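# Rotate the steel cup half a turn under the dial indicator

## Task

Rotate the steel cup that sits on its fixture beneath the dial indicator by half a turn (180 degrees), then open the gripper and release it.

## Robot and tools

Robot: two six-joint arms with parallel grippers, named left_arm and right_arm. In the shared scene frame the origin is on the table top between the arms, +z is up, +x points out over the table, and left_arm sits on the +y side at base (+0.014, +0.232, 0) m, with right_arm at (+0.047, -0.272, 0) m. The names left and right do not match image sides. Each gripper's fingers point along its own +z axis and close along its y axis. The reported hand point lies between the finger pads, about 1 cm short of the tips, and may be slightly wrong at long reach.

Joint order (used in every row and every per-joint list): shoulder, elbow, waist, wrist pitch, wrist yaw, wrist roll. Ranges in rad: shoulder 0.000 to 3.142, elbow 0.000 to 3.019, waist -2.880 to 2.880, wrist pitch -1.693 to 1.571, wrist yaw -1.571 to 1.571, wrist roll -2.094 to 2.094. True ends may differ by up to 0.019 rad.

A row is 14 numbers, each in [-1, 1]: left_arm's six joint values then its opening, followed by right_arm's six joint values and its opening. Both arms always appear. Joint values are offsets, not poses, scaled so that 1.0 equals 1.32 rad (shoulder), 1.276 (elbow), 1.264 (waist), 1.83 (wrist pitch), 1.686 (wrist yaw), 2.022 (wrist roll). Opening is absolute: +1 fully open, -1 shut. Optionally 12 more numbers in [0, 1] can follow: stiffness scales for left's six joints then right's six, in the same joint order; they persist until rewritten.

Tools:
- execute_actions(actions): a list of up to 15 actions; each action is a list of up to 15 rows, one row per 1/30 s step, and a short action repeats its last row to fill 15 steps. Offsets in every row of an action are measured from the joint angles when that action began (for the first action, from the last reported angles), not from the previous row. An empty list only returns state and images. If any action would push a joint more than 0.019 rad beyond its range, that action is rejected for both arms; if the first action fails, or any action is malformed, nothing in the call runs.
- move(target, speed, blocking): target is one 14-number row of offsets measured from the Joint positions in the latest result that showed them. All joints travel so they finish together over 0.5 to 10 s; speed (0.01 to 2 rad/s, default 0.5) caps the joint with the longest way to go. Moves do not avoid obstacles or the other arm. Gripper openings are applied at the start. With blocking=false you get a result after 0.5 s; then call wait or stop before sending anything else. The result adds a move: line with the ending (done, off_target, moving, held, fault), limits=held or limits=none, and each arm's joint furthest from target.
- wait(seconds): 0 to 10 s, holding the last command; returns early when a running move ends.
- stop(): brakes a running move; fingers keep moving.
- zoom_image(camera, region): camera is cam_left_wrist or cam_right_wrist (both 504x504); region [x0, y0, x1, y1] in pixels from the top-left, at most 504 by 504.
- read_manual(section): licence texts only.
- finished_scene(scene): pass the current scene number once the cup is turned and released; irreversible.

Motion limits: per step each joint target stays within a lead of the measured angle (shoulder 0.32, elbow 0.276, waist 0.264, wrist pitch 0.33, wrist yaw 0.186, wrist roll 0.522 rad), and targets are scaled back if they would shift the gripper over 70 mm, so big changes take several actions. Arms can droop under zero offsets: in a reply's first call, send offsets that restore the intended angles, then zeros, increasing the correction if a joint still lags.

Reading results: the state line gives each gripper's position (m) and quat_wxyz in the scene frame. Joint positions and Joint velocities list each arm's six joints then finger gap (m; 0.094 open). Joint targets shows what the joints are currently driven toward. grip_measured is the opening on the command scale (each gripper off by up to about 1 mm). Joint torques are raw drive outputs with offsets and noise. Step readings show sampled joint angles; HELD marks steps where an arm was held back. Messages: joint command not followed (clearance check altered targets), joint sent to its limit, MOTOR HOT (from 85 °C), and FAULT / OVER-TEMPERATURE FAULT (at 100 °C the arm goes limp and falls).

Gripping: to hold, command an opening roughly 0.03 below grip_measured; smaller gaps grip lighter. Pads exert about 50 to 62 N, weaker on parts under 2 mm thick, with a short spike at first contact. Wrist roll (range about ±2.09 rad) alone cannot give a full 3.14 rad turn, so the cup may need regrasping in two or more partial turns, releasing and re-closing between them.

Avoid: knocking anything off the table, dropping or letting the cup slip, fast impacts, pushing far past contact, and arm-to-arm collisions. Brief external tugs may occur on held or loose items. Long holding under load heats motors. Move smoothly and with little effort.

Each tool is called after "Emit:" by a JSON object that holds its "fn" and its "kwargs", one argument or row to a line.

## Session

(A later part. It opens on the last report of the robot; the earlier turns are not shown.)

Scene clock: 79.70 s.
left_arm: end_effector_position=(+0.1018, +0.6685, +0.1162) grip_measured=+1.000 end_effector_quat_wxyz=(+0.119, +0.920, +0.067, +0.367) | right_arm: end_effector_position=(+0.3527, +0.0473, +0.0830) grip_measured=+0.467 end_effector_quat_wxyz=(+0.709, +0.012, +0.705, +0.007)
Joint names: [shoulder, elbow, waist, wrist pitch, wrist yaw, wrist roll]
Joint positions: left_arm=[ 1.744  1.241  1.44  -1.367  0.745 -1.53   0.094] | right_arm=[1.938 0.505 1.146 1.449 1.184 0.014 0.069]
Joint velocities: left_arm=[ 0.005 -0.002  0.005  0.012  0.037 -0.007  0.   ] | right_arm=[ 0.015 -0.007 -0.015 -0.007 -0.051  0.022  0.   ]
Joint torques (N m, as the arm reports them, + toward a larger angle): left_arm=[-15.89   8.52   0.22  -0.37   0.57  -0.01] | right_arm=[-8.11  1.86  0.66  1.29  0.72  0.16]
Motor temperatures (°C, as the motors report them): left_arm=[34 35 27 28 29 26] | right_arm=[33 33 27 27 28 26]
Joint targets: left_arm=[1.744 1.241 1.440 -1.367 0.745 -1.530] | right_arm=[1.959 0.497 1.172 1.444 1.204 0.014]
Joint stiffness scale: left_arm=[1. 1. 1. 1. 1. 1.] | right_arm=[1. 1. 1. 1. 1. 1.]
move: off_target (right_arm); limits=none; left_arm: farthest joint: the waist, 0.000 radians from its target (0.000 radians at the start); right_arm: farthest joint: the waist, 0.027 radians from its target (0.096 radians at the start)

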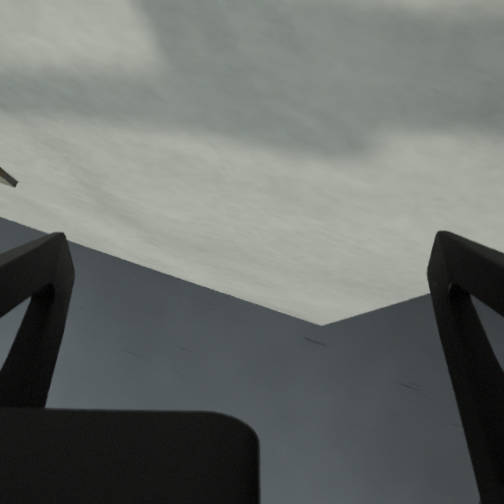

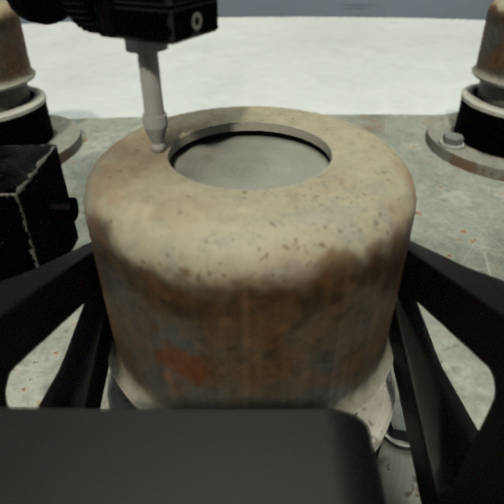

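Emit:
{"fn": "execute_actions", "kwargs": {
  "actions": [
    [[0,0,0,0,0,0,1, 0.015,0,0.01,0,0,0,1]]
  ]
}}

Scene clock: 81.37 s.
left_arm: end_effector_position=(+0.1018, +0.6685, +0.1162) grip_measured=+1.000 end_effector_quat_wxyz=(+0.119, +0.920, +0.067, +0.367) | right_arm: end_effector_position=(+0.3514, +0.0489, +0.0831) grip_measured=+1.000 end_effector_quat_wxyz=(+0.709, +0.010, +0.705, +0.009)
Joint names: [shoulder, elbow, waist, wrist pitch, wrist yaw, wrist roll]
Joint positions: left_arm=[ 1.744  1.241  1.44  -1.367  0.745 -1.53   0.094] | right_arm=[1.938 0.505 1.15  1.449 1.183 0.014 0.094]
Joint velocities: left_arm=[-0.005  0.002  0.005  0.007 -0.022  0.022  0.   ] | right_arm=[-0.005 -0.002 -0.015  0.012 -0.037 -0.022  0.   ]
Joint torques (N m, as the arm reports them, + toward a larger angle): left_arm=[-15.85   8.53   0.22  -0.36   0.57  -0.01] | right_arm=[-8.18  2.49 -0.53  1.45  0.05  0.15]
Motor temperatures (°C, as the motors report them): left_arm=[34 35 27 28 29 26] | right_arm=[33 33 27 27 28 26]
Joint targets: left_arm=[1.744 1.241 1.440 -1.367 0.745 -1.530] | right_arm=[1.958 0.505 1.158 1.449 1.184 0.014]
Joint stiffness scale: left_arm=[1. 1. 1. 1. 1. 1.] | right_arm=[1. 1. 1. 1. 1. 1.]
Step readings (joint positions):
0: left_arm=[1.744 1.241 1.440 -1.367 0.745 -1.530] | right_arm=[1.938 0.505 1.146 1.449 1.184 0.014]
1: left_arm=[1.744 1.241 1.440 -1.367 0.745 -1.530] | right_arm=[1.938 0.505 1.146 1.449 1.183 0.014]
2: left_arm=[1.744 1.241 1.440 -1.367 0.745 -1.530] | right_arm=[1.938 0.505 1.147 1.449 1.183 0.014]
4: left_arm=[1.744 1.241 1.440 -1.367 0.745 -1.530] | right_arm=[1.938 0.505 1.149 1.449 1.183 0.014]
8: left_arm=[1.744 1.241 1.440 -1.367 0.745 -1.530] | right_arm=[1.938 0.505 1.150 1.449 1.183 0.014]
15: Joint positions above

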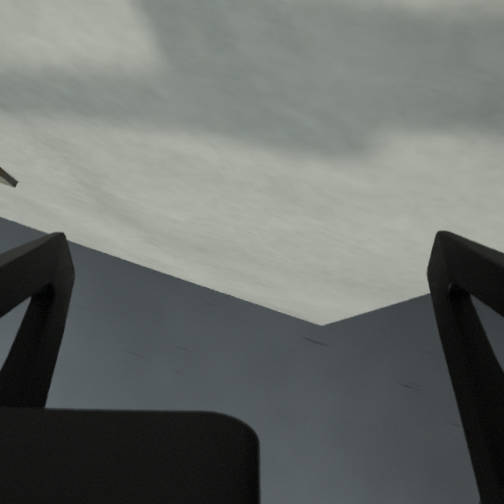

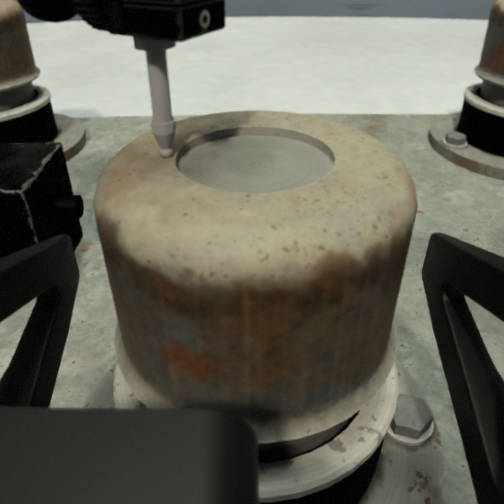

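Emit:
{"fn": "move", "kwargs": {
  "target": [0, 0, 0, 0, 0, 0, 1, -0.0377, -0.1459, -0.146, 0.0716, -0.4206, 0, 1],
  "speed": 0.7
}}

Scene clock: 84.70 s.
left_arm: end_effector_position=(+0.1018, +0.6685, +0.1162) grip_measured=+1.000 end_effector_quat_wxyz=(+0.119, +0.920, +0.067, +0.367) | right_arm: end_effector_position=(+0.3467, +0.0500, +0.0787) grip_measured=+1.000 end_effector_quat_wxyz=(+0.676, -0.184, +0.690, +0.183)
Joint names: [shoulder, elbow, waist, wrist pitch, wrist yaw, wrist roll]
Joint positions: left_arm=[ 1.744  1.241  1.44  -1.367  0.745 -1.53   0.094] | right_arm=[1.905 0.324 0.972 1.559 0.477 0.014 0.094]
Joint velocities: left_arm=[-0.005  0.007 -0.005  0.002 -0.095 -0.022  0.   ] | right_arm=[-0.005 -0.007 -0.005 -0.002  0.022  0.037  0.   ]
Joint torques (N m, as the arm reports them, + toward a larger angle): left_arm=[-15.86   8.54   0.21  -0.36   0.57  -0.01] | right_arm=[-9.4   1.01 -1.65  2.53 -0.06  0.18]
Motor temperatures (°C, as the motors report them): left_arm=[34 35 27 28 29 26] | right_arm=[33 33 27 27 28 26]
Joint targets: left_arm=[1.744 1.241 1.440 -1.367 0.745 -1.530] | right_arm=[1.888 0.319 0.965 1.578 0.474 0.014]
Joint stiffness scale: left_arm=[1. 1. 1. 1. 1. 1.] | right_arm=[1. 1. 1. 1. 1. 1.]
joint sent to its limit (right arm) — the command would take the wrist pitch past its upper limit, so that joint was sent only as far as its limit.
move: off_target (right_arm); limits=none; left_arm: farthest joint: the waist, 0.000 radians from its target (0.000 radians at the start); right_arm: farthest joint: the wrist pitch, 0.021 radians from its target (0.131 radians at the start)

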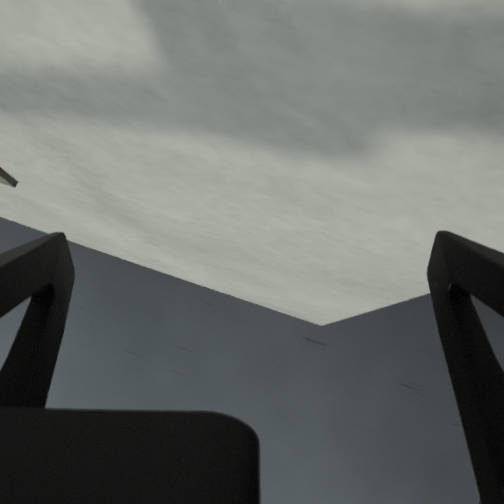

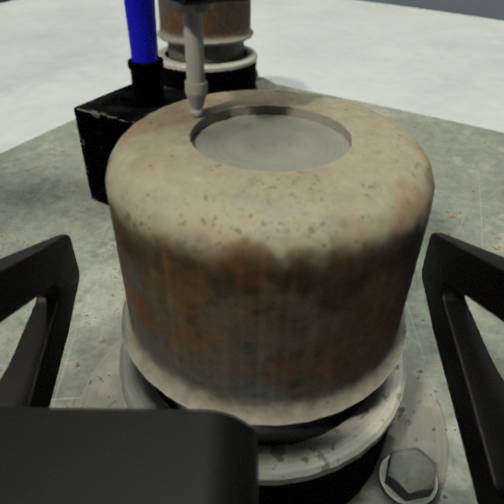

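Emit:
{"fn": "move", "kwargs": {
  "target": [0, 0, 0, 0, 0, 0, 1, -0.016, -0.0138, -0.2646, 0.003, -0.504, 0, 1],
  "speed": 0.7
}}

Scene clock: 88.03 s.
left_arm: end_effector_position=(+0.1018, +0.6685, +0.1162) grip_measured=+1.000 end_effector_quat_wxyz=(+0.119, +0.920, +0.067, +0.367) | right_arm: end_effector_position=(+0.3500, +0.0478, +0.0778) grip_measured=+1.000 end_effector_quat_wxyz=(+0.601, -0.349, +0.626, +0.354)
Joint names: [shoulder, elbow, waist, wrist pitch, wrist yaw, wrist roll]
Joint positions: left_arm=[ 1.744  1.241  1.44  -1.367  0.745 -1.53   0.094] | right_arm=[ 1.901  0.313  0.641  1.559 -0.369  0.014  0.094]
Joint velocities: left_arm=[-0.015 -0.017 -0.005  0.007 -0.022  0.022  0.   ] | right_arm=[ 0.005 -0.007 -0.005  0.022 -0.051  0.022  0.   ]
Joint torques (N m, as the arm reports them, + toward a larger angle): left_arm=[-15.86   8.52   0.23  -0.36   0.57  -0.01] | right_arm=[-9.56  0.75 -1.74  2.08 -0.08  0.15]
Motor temperatures (°C, as the motors report them): left_arm=[34 35 27 28 29 26] | right_arm=[33 33 27 27 28 26]
Joint targets: left_arm=[1.744 1.241 1.440 -1.367 0.745 -1.530] | right_arm=[1.884 0.306 0.637 1.564 -0.373 0.014]
Joint stiffness scale: left_arm=[1. 1. 1. 1. 1. 1.] | right_arm=[1. 1. 1. 1. 1. 1.]
move: done; limits=none; left_arm: farthest joint: the waist, 0.000 radians from its target (0.000 radians at the start); right_arm: farthest joint: the shoulder, 0.017 radians from its target (0.021 radians at the start)

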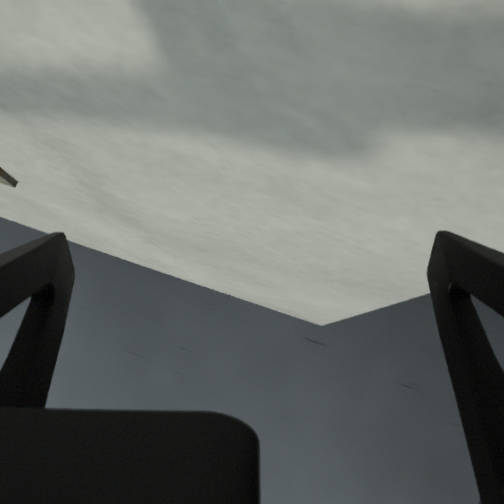

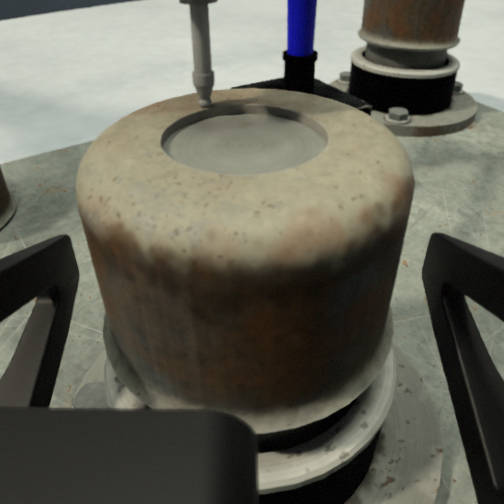

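Emit:
{"fn": "move", "kwargs": {
  "target": [0, 0, 0, 0, 0, 0, 1, 0.0422, 0.1309, -0.1696, -0.0559, -0.4408, 0, 1],
  "speed": 0.7
}}

Scene clock: 91.13 s.
left_arm: end_effector_position=(+0.1018, +0.6685, +0.1162) grip_measured=+1.000 end_effector_quat_wxyz=(+0.119, +0.920, +0.067, +0.367) | right_arm: end_effector_position=(+0.3446, +0.0478, +0.0821) grip_measured=+1.000 end_effector_quat_wxyz=(+0.498, -0.497, +0.502, +0.503)
Joint names: [shoulder, elbow, waist, wrist pitch, wrist yaw, wrist roll]
Joint positions: left_arm=[ 1.744  1.241  1.44  -1.367  0.745 -1.53   0.094] | right_arm=[ 1.929  0.464  0.432  1.469 -1.109  0.014  0.094]
Joint velocities: left_arm=[ 0.005  0.007  0.015 -0.022 -0.007  0.022  0.   ] | right_arm=[-0.005 -0.002 -0.015  0.007 -0.022  0.051  0.   ]
Joint torques (N m, as the arm reports them, + toward a larger angle): left_arm=[-15.88   8.51   0.19  -0.37   0.58  -0.01] | right_arm=[-7.2   3.58 -1.84  1.04 -0.08  0.15]
Motor temperatures (°C, as the motors report them): left_arm=[34 35 27 28 29 26] | right_arm=[33 33 27 27 28 26]
Joint targets: left_arm=[1.744 1.241 1.440 -1.367 0.745 -1.530] | right_arm=[1.957 0.480 0.427 1.457 -1.112 0.014]
Joint stiffness scale: left_arm=[1. 1. 1. 1. 1. 1.] | right_arm=[1. 1. 1. 1. 1. 1.]
move: off_target (right_arm); limits=none; left_arm: farthest joint: the waist, 0.000 radians from its target (0.000 radians at the start); right_arm: farthest joint: the shoulder, 0.028 radians from its target (0.056 radians at the start)

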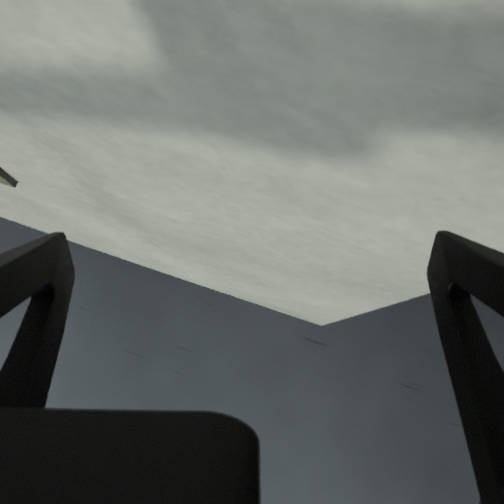

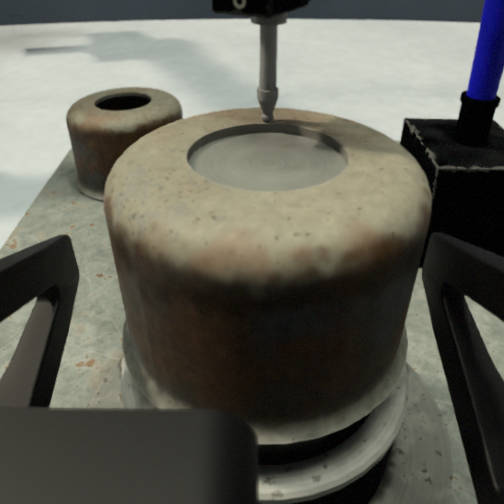

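Now I'll regrip here.

Emit:
{"fn": "execute_actions", "kwargs": {
  "actions": [
    [[0,0,0,0,0,0,1, 0.02,0.01,0,0,0,0,0.25]],
    [[0,0,0,0,0,0,1, 0,0,0,0,0,0,0.40]]
  ]
}}

Scene clock: 93.33 s.
left_arm: end_effector_position=(+0.1018, +0.6685, +0.1162) grip_measured=+1.000 end_effector_quat_wxyz=(+0.119, +0.920, +0.067, +0.367) | right_arm: end_effector_position=(+0.3483, +0.0481, +0.0821) grip_measured=+0.464 end_effector_quat_wxyz=(+0.501, -0.495, +0.503, +0.501)
Joint names: [shoulder, elbow, waist, wrist pitch, wrist yaw, wrist roll]
Joint positions: left_arm=[ 1.744  1.241  1.44  -1.367  0.745 -1.53   0.094] | right_arm=[ 1.931  0.47   0.43   1.469 -1.102  0.014  0.069]
Joint velocities: left_arm=[ 0.015  0.002 -0.005  0.007  0.007 -0.081  0.   ] | right_arm=[ 0.005  0.002 -0.005 -0.007 -0.022 -0.007  0.   ]
Joint torques (N m, as the arm reports them, + toward a larger angle): left_arm=[-15.85   8.51   0.24  -0.36   0.58  -0.01] | right_arm=[-9.62  2.39 -1.26  1.52  0.    0.17]
Motor temperatures (°C, as the motors report them): left_arm=[34 35 27 28 29 26] | right_arm=[33 33 27 27 28 26]
Joint targets: left_arm=[1.744 1.241 1.440 -1.367 0.745 -1.530] | right_arm=[1.931 0.470 0.430 1.469 -1.102 0.014]
Joint stiffness scale: left_arm=[1. 1. 1. 1. 1. 1.] | right_arm=[1. 1. 1. 1. 1. 1.]
Step readings (joint positions; steps 1 to 15: 1st action; 16 to 30: 2nd action):
0: left_arm=[1.744 1.241 1.440 -1.367 0.745 -1.530] | right_arm=[1.929 0.464 0.432 1.469 -1.109 0.014]
1: left_arm=[1.744 1.241 1.440 -1.367 0.745 -1.530] | right_arm=[1.929 0.464 0.432 1.469 -1.109 0.014]
2: left_arm=[1.744 1.241 1.440 -1.367 0.745 -1.530] | right_arm=[1.929 0.464 0.432 1.469 -1.105 0.014]
4: left_arm=[1.744 1.241 1.440 -1.367 0.745 -1.530] | right_arm=[1.931 0.470 0.430 1.469 -1.102 0.014]
8: left_arm=[1.744 1.241 1.440 -1.367 0.745 -1.530] | right_arm=[1.931 0.470 0.430 1.469 -1.102 0.014]
15: left_arm=[1.744 1.241 1.440 -1.367 0.745 -1.530] | right_arm=[1.931 0.470 0.430 1.469 -1.102 0.014]
16: left_arm=[1.744 1.241 1.440 -1.367 0.745 -1.530] | right_arm=[1.931 0.470 0.430 1.469 -1.102 0.014]
17: left_arm=[1.744 1.241 1.440 -1.367 0.745 -1.530] | right_arm=[1.931 0.470 0.430 1.469 -1.102 0.014]
19: left_arm=[1.744 1.241 1.440 -1.367 0.745 -1.530] | right_arm=[1.931 0.470 0.430 1.469 -1.102 0.014]
23: left_arm=[1.744 1.241 1.440 -1.367 0.745 -1.530] | right_arm=[1.931 0.470 0.430 1.469 -1.102 0.014]
30: Joint positions above

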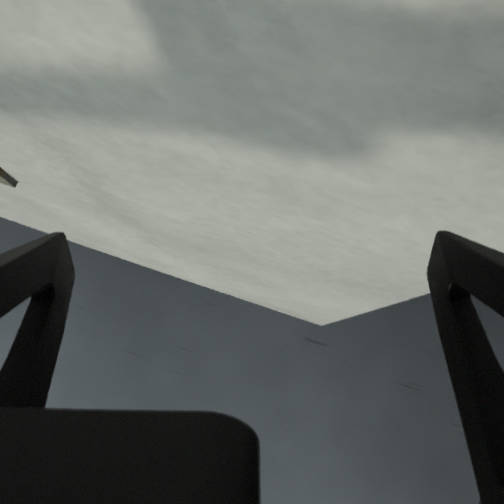

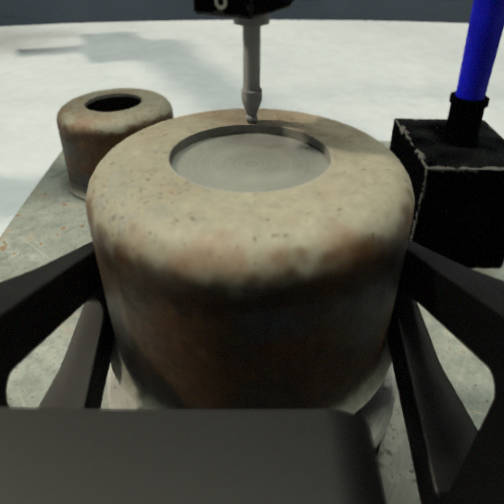

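Emit:
{"fn": "move", "kwargs": {
  "target": [0, 0, 0, 0, 0, 0, 1, 0.0058, -0.0758, 0.0636, 0.0515, 0.2096, 0, 0.40],
  "speed": 0.5
}}

Scene clock: 98.20 s.
left_arm: end_effector_position=(+0.1018, +0.6685, +0.1162) grip_measured=+1.000 end_effector_quat_wxyz=(+0.119, +0.920, +0.067, +0.367) | right_arm: end_effector_position=(+0.3495, +0.0477, +0.0820) grip_measured=+0.464 end_effector_quat_wxyz=(+0.563, -0.425, +0.561, +0.434)
Joint names: [shoulder, elbow, waist, wrist pitch, wrist yaw, wrist roll]
Joint positions: left_arm=[ 1.744  1.241  1.44  -1.367  0.745 -1.53   0.094] | right_arm=[ 1.929  0.378  0.51   1.565 -0.763  0.018  0.069]
Joint velocities: left_arm=[-0.005 -0.007 -0.005 -0.017  0.022 -0.051  0.   ] | right_arm=[-0.005  0.007  0.005 -0.002  0.022  0.007  0.001]
Joint torques (N m, as the arm reports them, + toward a larger angle): left_arm=[-15.89   8.53   0.18  -0.36   0.58  -0.01] | right_arm=[-8.03  1.14 -1.32  1.72  0.51  0.12]
Motor temperatures (°C, as the motors report them): left_arm=[34 35 27 28 29 26] | right_arm=[33 33 27 27 28 26]
Joint targets: left_arm=[1.744 1.241 1.440 -1.367 0.745 -1.530] | right_arm=[1.939 0.373 0.510 1.563 -0.748 0.014]
Joint stiffness scale: left_arm=[1. 1. 1. 1. 1. 1.] | right_arm=[1. 1. 1. 1. 1. 1.]
move: done; limits=none; left_arm: farthest joint: the waist, 0.000 radians from its target (0.000 radians at the start); right_arm: farthest joint: the wrist yaw, 0.015 radians from its target (0.353 radians at the start)

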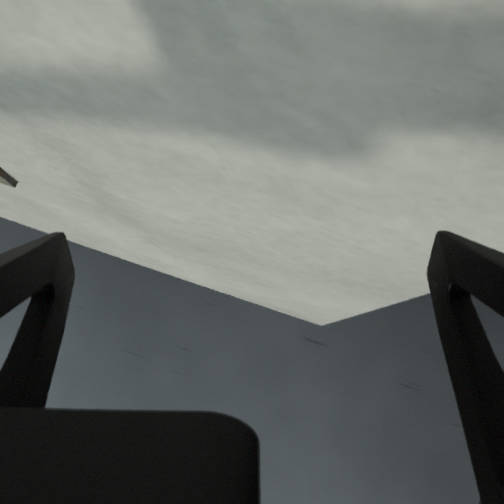

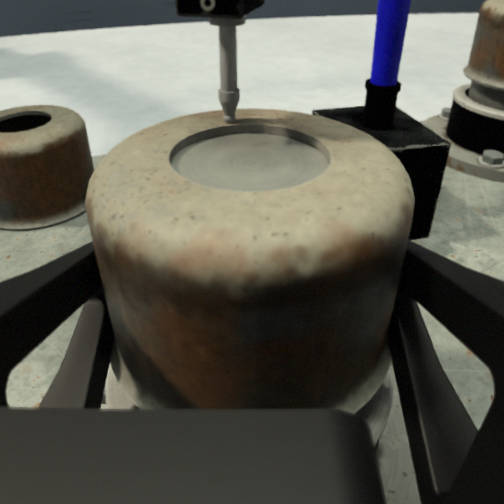

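Emit:
{"fn": "move", "kwargs": {
  "target": [0, 0, 0, 0, 0, 0, 1, -0.0189, -0.0561, 0.1048, 0, 0.2404, 0, 0.40],
  "speed": 0.5
}}

Scene clock: 100.63 s.
left_arm: end_effector_position=(+0.1018, +0.6685, +0.1162) grip_measured=+1.000 end_effector_quat_wxyz=(+0.119, +0.920, +0.067, +0.367) | right_arm: end_effector_position=(+0.3498, +0.0482, +0.0820) grip_measured=+0.464 end_effector_quat_wxyz=(+0.606, -0.349, +0.619, +0.356)
Joint names: [shoulder, elbow, waist, wrist pitch, wrist yaw, wrist roll]
Joint positions: left_arm=[ 1.744  1.241  1.44  -1.367  0.745 -1.53   0.094] | right_arm=[ 1.901  0.313  0.642  1.576 -0.371  0.014  0.069]
Joint velocities: left_arm=[-0.024  0.002  0.005  0.007 -0.022  0.007  0.   ] | right_arm=[ 0.005 -0.022 -0.005 -0.022  0.037 -0.051 -0.   ]
Joint torques (N m, as the arm reports them, + toward a larger angle): left_arm=[-15.84   8.53   0.16  -0.36   0.57  -0.01] | right_arm=[-7.88  0.78 -1.16  1.4   0.44  0.22]
Motor temperatures (°C, as the motors report them): left_arm=[34 35 27 28 29 26] | right_arm=[33 33 27 27 28 26]
Joint targets: left_arm=[1.744 1.241 1.440 -1.367 0.745 -1.530] | right_arm=[1.904 0.307 0.642 1.564 -0.358 0.018]
Joint stiffness scale: left_arm=[1. 1. 1. 1. 1. 1.] | right_arm=[1. 1. 1. 1. 1. 1.]
move: done; limits=none; left_arm: farthest joint: the waist, 0.000 radians from its target (0.000 radians at the start); right_arm: farthest joint: the wrist yaw, 0.013 radians from its target (0.406 radians at the start)

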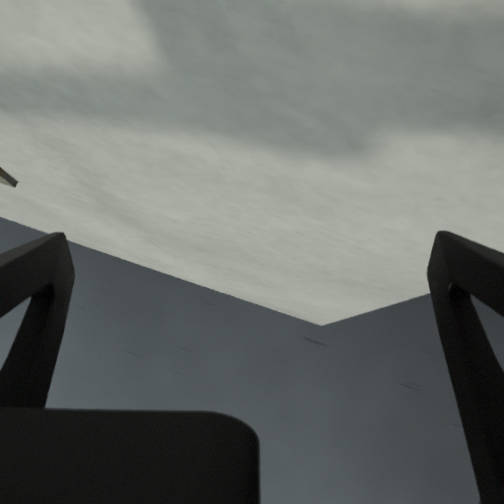

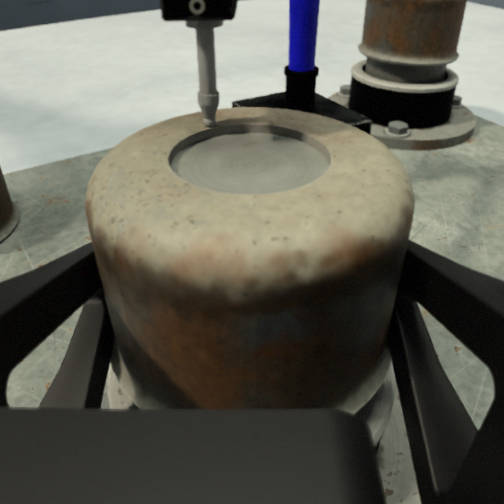

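Emit:
{"fn": "move", "kwargs": {
  "target": [0, 0, 0, 0, 0, 0, 1, -0.0088, -0.0206, 0.1301, 0, 0.2586, 0, 0.40],
  "speed": 0.5
}}

Scene clock: 102.90 s.
left_arm: end_effector_position=(+0.1018, +0.6685, +0.1162) grip_measured=+1.000 end_effector_quat_wxyz=(+0.119, +0.920, +0.067, +0.367) | right_arm: end_effector_position=(+0.3504, +0.0479, +0.0821) grip_measured=+0.464 end_effector_quat_wxyz=(+0.647, -0.267, +0.662, +0.270)
Joint names: [shoulder, elbow, waist, wrist pitch, wrist yaw, wrist roll]
Joint positions: left_arm=[ 1.744  1.241  1.44  -1.367  0.745 -1.53   0.094] | right_arm=[1.891 0.294 0.804 1.579 0.057 0.014 0.069]
Joint velocities: left_arm=[ 0.005 -0.002 -0.015 -0.007 -0.051 -0.037  0.   ] | right_arm=[ 0.005 -0.002 -0.005  0.007 -0.022  0.022 -0.001]
Joint torques (N m, as the arm reports them, + toward a larger angle): left_arm=[-15.86   8.51   0.26  -0.36   0.58  -0.01] | right_arm=[-8.04  0.74 -1.27  1.89  0.31  0.18]
Motor temperatures (°C, as the motors report them): left_arm=[34 35 27 28 29 26] | right_arm=[33 33 27 27 28 26]
Joint targets: left_arm=[1.744 1.241 1.440 -1.367 0.745 -1.530] | right_arm=[1.890 0.287 0.806 1.577 0.065 0.014]
Joint stiffness scale: left_arm=[1. 1. 1. 1. 1. 1.] | right_arm=[1. 1. 1. 1. 1. 1.]
move: done; limits=none; left_arm: farthest joint: the waist, 0.000 radians from its target (0.000 radians at the start); right_arm: farthest joint: the wrist yaw, 0.008 radians from its target (0.436 radians at the start)

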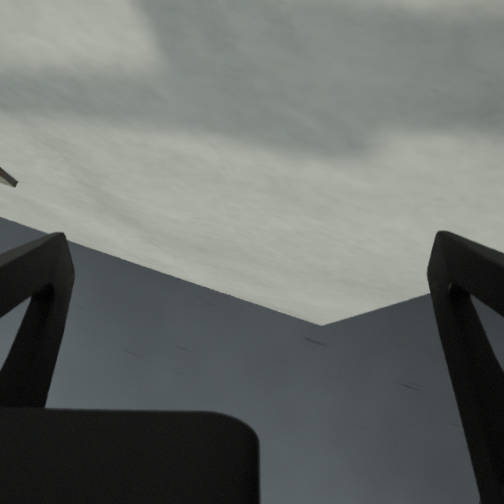

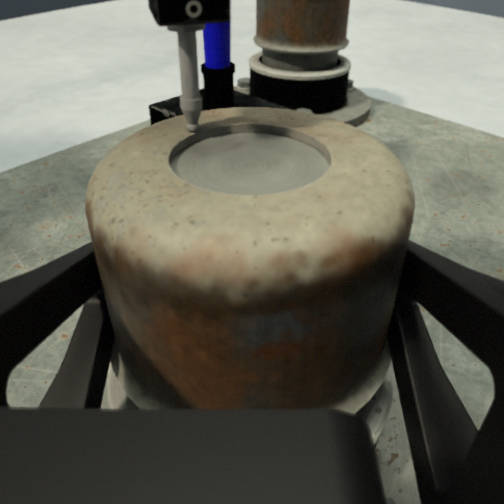

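Emit:
{"fn": "move", "kwargs": {
  "target": [0, 0, 0, 0, 0, 0, 1, 0.013, 0.0194, 0.1278, 0, 0.2532, 0, 0.40],
  "speed": 0.5
}}

Scene clock: 105.10 s.
left_arm: end_effector_position=(+0.1018, +0.6685, +0.1162) grip_measured=+1.000 end_effector_quat_wxyz=(+0.119, +0.920, +0.067, +0.367) | right_arm: end_effector_position=(+0.3506, +0.0474, +0.0851) grip_measured=+0.464 end_effector_quat_wxyz=(+0.682, -0.177, +0.685, +0.186)
Joint names: [shoulder, elbow, waist, wrist pitch, wrist yaw, wrist roll]
Joint positions: left_arm=[ 1.744  1.241  1.44  -1.367  0.745 -1.53   0.094] | right_arm=[1.896 0.324 0.959 1.57  0.471 0.014 0.069]
Joint velocities: left_arm=[-0.015  0.012 -0.005 -0.002 -0.022 -0.007  0.   ] | right_arm=[ 0.005  0.002 -0.005  0.007 -0.037 -0.007  0.001]
Joint torques (N m, as the arm reports them, + toward a larger angle): left_arm=[-15.9    8.52   0.24  -0.36   0.58  -0.01] | right_arm=[-7.51  1.07 -0.56  2.12  0.47  0.17]
Motor temperatures (°C, as the motors report them): left_arm=[34 35 27 28 29 26] | right_arm=[33 33 27 27 28 26]
Joint targets: left_arm=[1.744 1.241 1.440 -1.367 0.745 -1.530] | right_arm=[1.907 0.318 0.966 1.578 0.484 0.014]
Joint stiffness scale: left_arm=[1. 1. 1. 1. 1. 1.] | right_arm=[1. 1. 1. 1. 1. 1.]
move: done; limits=none; left_arm: farthest joint: the waist, 0.000 radians from its target (0.000 radians at the start); right_arm: farthest joint: the wrist yaw, 0.013 radians from its target (0.427 radians at the start)

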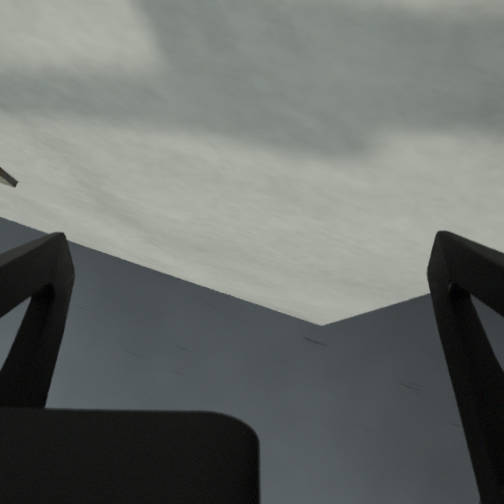

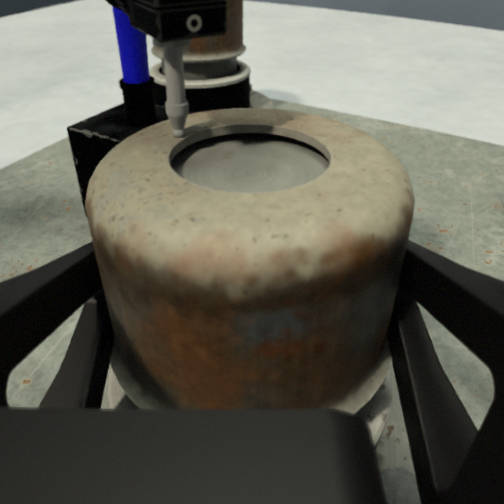

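Emit:
{"fn": "move", "kwargs": {
  "target": [0, 0, 0, 0, 0, 0, 1, 0.033, 0.0556, 0.1052, -0.0204, 0.2356, 0, 0.40],
  "speed": 0.5
}}

Scene clock: 107.67 s.
left_arm: end_effector_position=(+0.1018, +0.6685, +0.1162) grip_measured=+1.000 end_effector_quat_wxyz=(+0.119, +0.920, +0.067, +0.367) | right_arm: end_effector_position=(+0.3514, +0.0475, +0.0840) grip_measured=+0.464 end_effector_quat_wxyz=(+0.704, -0.081, +0.699, +0.099)
Joint names: [shoulder, elbow, waist, wrist pitch, wrist yaw, wrist roll]
Joint positions: left_arm=[ 1.744  1.241  1.44  -1.367  0.745 -1.53   0.094] | right_arm=[1.921 0.401 1.078 1.534 0.854 0.014 0.069]
Joint velocities: left_arm=[-0.015 -0.012 -0.005 -0.002 -0.007  0.007  0.   ] | right_arm=[ 0.005  0.002 -0.005  0.002 -0.066 -0.022  0.   ]
Joint torques (N m, as the arm reports them, + toward a larger angle): left_arm=[-15.88   8.52   0.23  -0.35   0.57  -0.01] | right_arm=[-7.61  1.34 -0.34  1.62  0.49  0.17]
Motor temperatures (°C, as the motors report them): left_arm=[34 35 27 28 29 26] | right_arm=[33 33 27 27 28 26]
Joint targets: left_arm=[1.744 1.241 1.440 -1.367 0.745 -1.530] | right_arm=[1.939 0.395 1.092 1.533 0.868 0.014]
Joint stiffness scale: left_arm=[1. 1. 1. 1. 1. 1.] | right_arm=[1. 1. 1. 1. 1. 1.]
move: done; limits=none; left_arm: farthest joint: the waist, 0.000 radians from its target (0.000 radians at the start); right_arm: farthest joint: the shoulder, 0.019 radians from its target (0.044 radians at the start)

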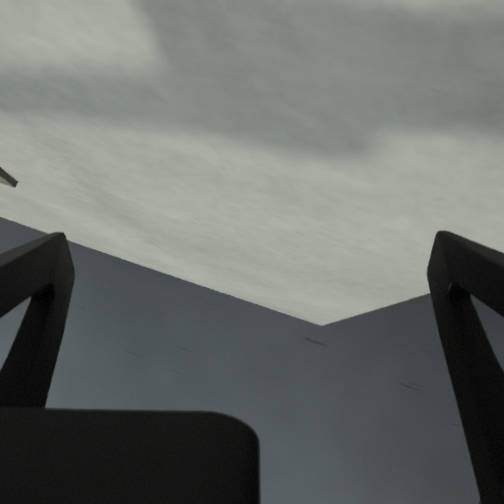

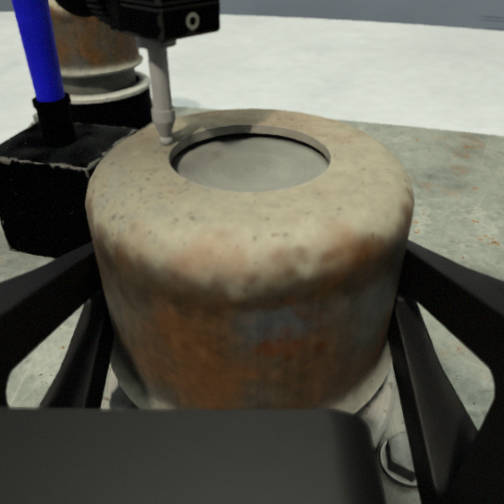

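Emit:
{"fn": "execute_actions", "kwargs": {
  "actions": [
    [[0,0,0,0,0,0,1, 0.015,0,0.01,0,0,0,1]]
  ]
}}

Scene clock: 110.53 s.
left_arm: end_effector_position=(+0.1018, +0.6685, +0.1162) grip_measured=+1.000 end_effector_quat_wxyz=(+0.119, +0.920, +0.067, +0.367) | right_arm: end_effector_position=(+0.3501, +0.0487, +0.0840) grip_measured=+1.000 end_effector_quat_wxyz=(+0.703, -0.082, +0.699, +0.100)
Joint names: [shoulder, elbow, waist, wrist pitch, wrist yaw, wrist roll]
Joint positions: left_arm=[ 1.744  1.241  1.44  -1.367  0.745 -1.53   0.094] | right_arm=[1.921 0.401 1.081 1.534 0.854 0.014 0.094]
Joint velocities: left_arm=[-0.005  0.012 -0.024  0.007 -0.037 -0.022  0.   ] | right_arm=[ 0.005 -0.002  0.005  0.017  0.022 -0.051  0.   ]
Joint torques (N m, as the arm reports them, + toward a larger angle): left_arm=[-15.84   8.53   0.22  -0.35   0.58  -0.01] | right_arm=[-7.45  1.83 -0.39  1.65  0.05  0.17]
Motor temperatures (°C, as the motors report them): left_arm=[34 35 27 28 29 26] | right_arm=[33 33 27 27 28 26]
Joint targets: left_arm=[1.744 1.241 1.440 -1.367 0.745 -1.530] | right_arm=[1.941 0.401 1.090 1.534 0.854 0.014]
Joint stiffness scale: left_arm=[1. 1. 1. 1. 1. 1.] | right_arm=[1. 1. 1. 1. 1. 1.]
Step readings (joint positions):
0: left_arm=[1.744 1.241 1.440 -1.367 0.745 -1.530] | right_arm=[1.921 0.401 1.078 1.534 0.854 0.014]
1: left_arm=[1.744 1.241 1.440 -1.367 0.745 -1.530] | right_arm=[1.921 0.401 1.078 1.534 0.854 0.014]
2: left_arm=[1.744 1.241 1.440 -1.367 0.745 -1.530] | right_arm=[1.921 0.401 1.078 1.534 0.854 0.014]
4: left_arm=[1.744 1.241 1.440 -1.367 0.745 -1.530] | right_arm=[1.921 0.401 1.080 1.534 0.854 0.014]
8: left_arm=[1.744 1.241 1.440 -1.367 0.745 -1.530] | right_arm=[1.921 0.401 1.081 1.534 0.854 0.014]
15: Joint positions above

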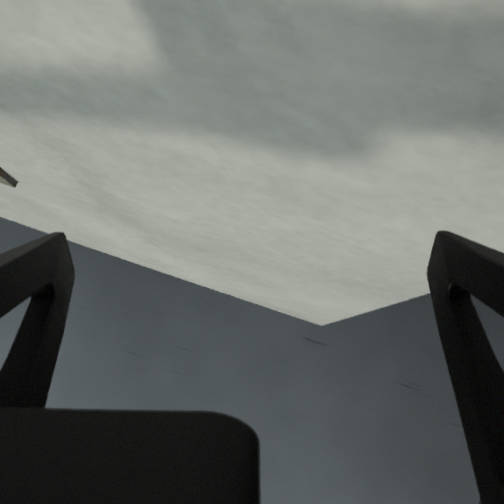

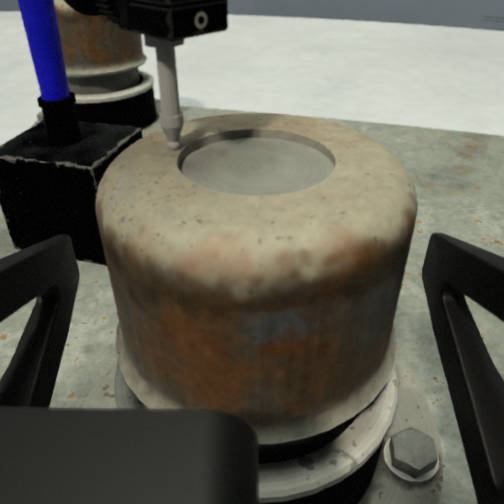

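Emit:
{"fn": "move", "kwargs": {
  "target": [0, 0, 0, 0, 0, 0, 1, -0.028, -0.0893, 0.191, 0.0164, 0.145, 0, 1],
  "speed": 0.4
}}

Scene clock: 112.67 s.
left_arm: end_effector_position=(+0.1018, +0.6685, +0.1162) grip_measured=+1.000 end_effector_quat_wxyz=(+0.119, +0.920, +0.067, +0.367) | right_arm: end_effector_position=(+0.2715, +0.0330, +0.0757) grip_measured=+1.000 end_effector_quat_wxyz=(+0.693, -0.107, +0.709, +0.075)
Joint names: [shoulder, elbow, waist, wrist pitch, wrist yaw, wrist roll]
Joint positions: left_arm=[ 1.744  1.241  1.44  -1.367  0.745 -1.53   0.094] | right_arm=[1.9   0.291 1.321 1.547 1.095 0.014 0.094]
Joint velocities: left_arm=[ 0.005 -0.002  0.005 -0.002 -0.007  0.007  0.   ] | right_arm=[ 0.005 -0.017 -0.024 -0.002  0.022 -0.081  0.   ]
Joint torques (N m, as the arm reports them, + toward a larger angle): left_arm=[-15.91   8.52   0.2   -0.35   0.58  -0.01] | right_arm=[-8.96  0.36 -1.1   2.25  0.17  0.16]
Motor temperatures (°C, as the motors report them): left_arm=[34 35 27 28 29 26] | right_arm=[33 33 27 27 28 26]
Joint targets: left_arm=[1.744 1.241 1.440 -1.367 0.745 -1.530] | right_arm=[1.884 0.287 1.323 1.565 1.098 0.014]
Joint stiffness scale: left_arm=[1. 1. 1. 1. 1. 1.] | right_arm=[1. 1. 1. 1. 1. 1.]
move: done; limits=none; left_arm: farthest joint: the waist, 0.000 radians from its target (0.000 radians at the start); right_arm: farthest joint: the wrist pitch, 0.017 radians from its target (0.030 radians at the start)

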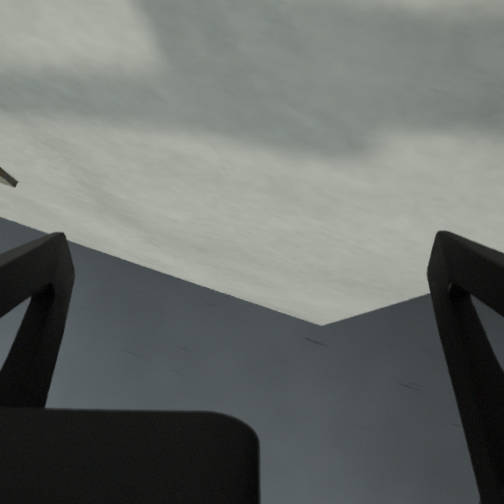

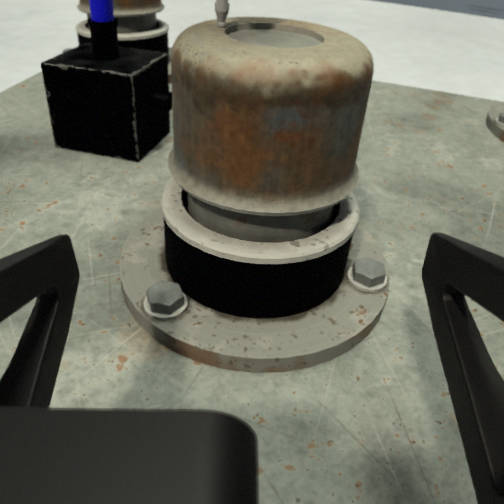

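The rust patch that started on one side of the cup now faces the opposite way, and the hand is clear. Ending scene 2.

Emit:
{"fn": "finished_scene", "kwargs": {
  "scene": 2
}}

The scene is finished: the task was done.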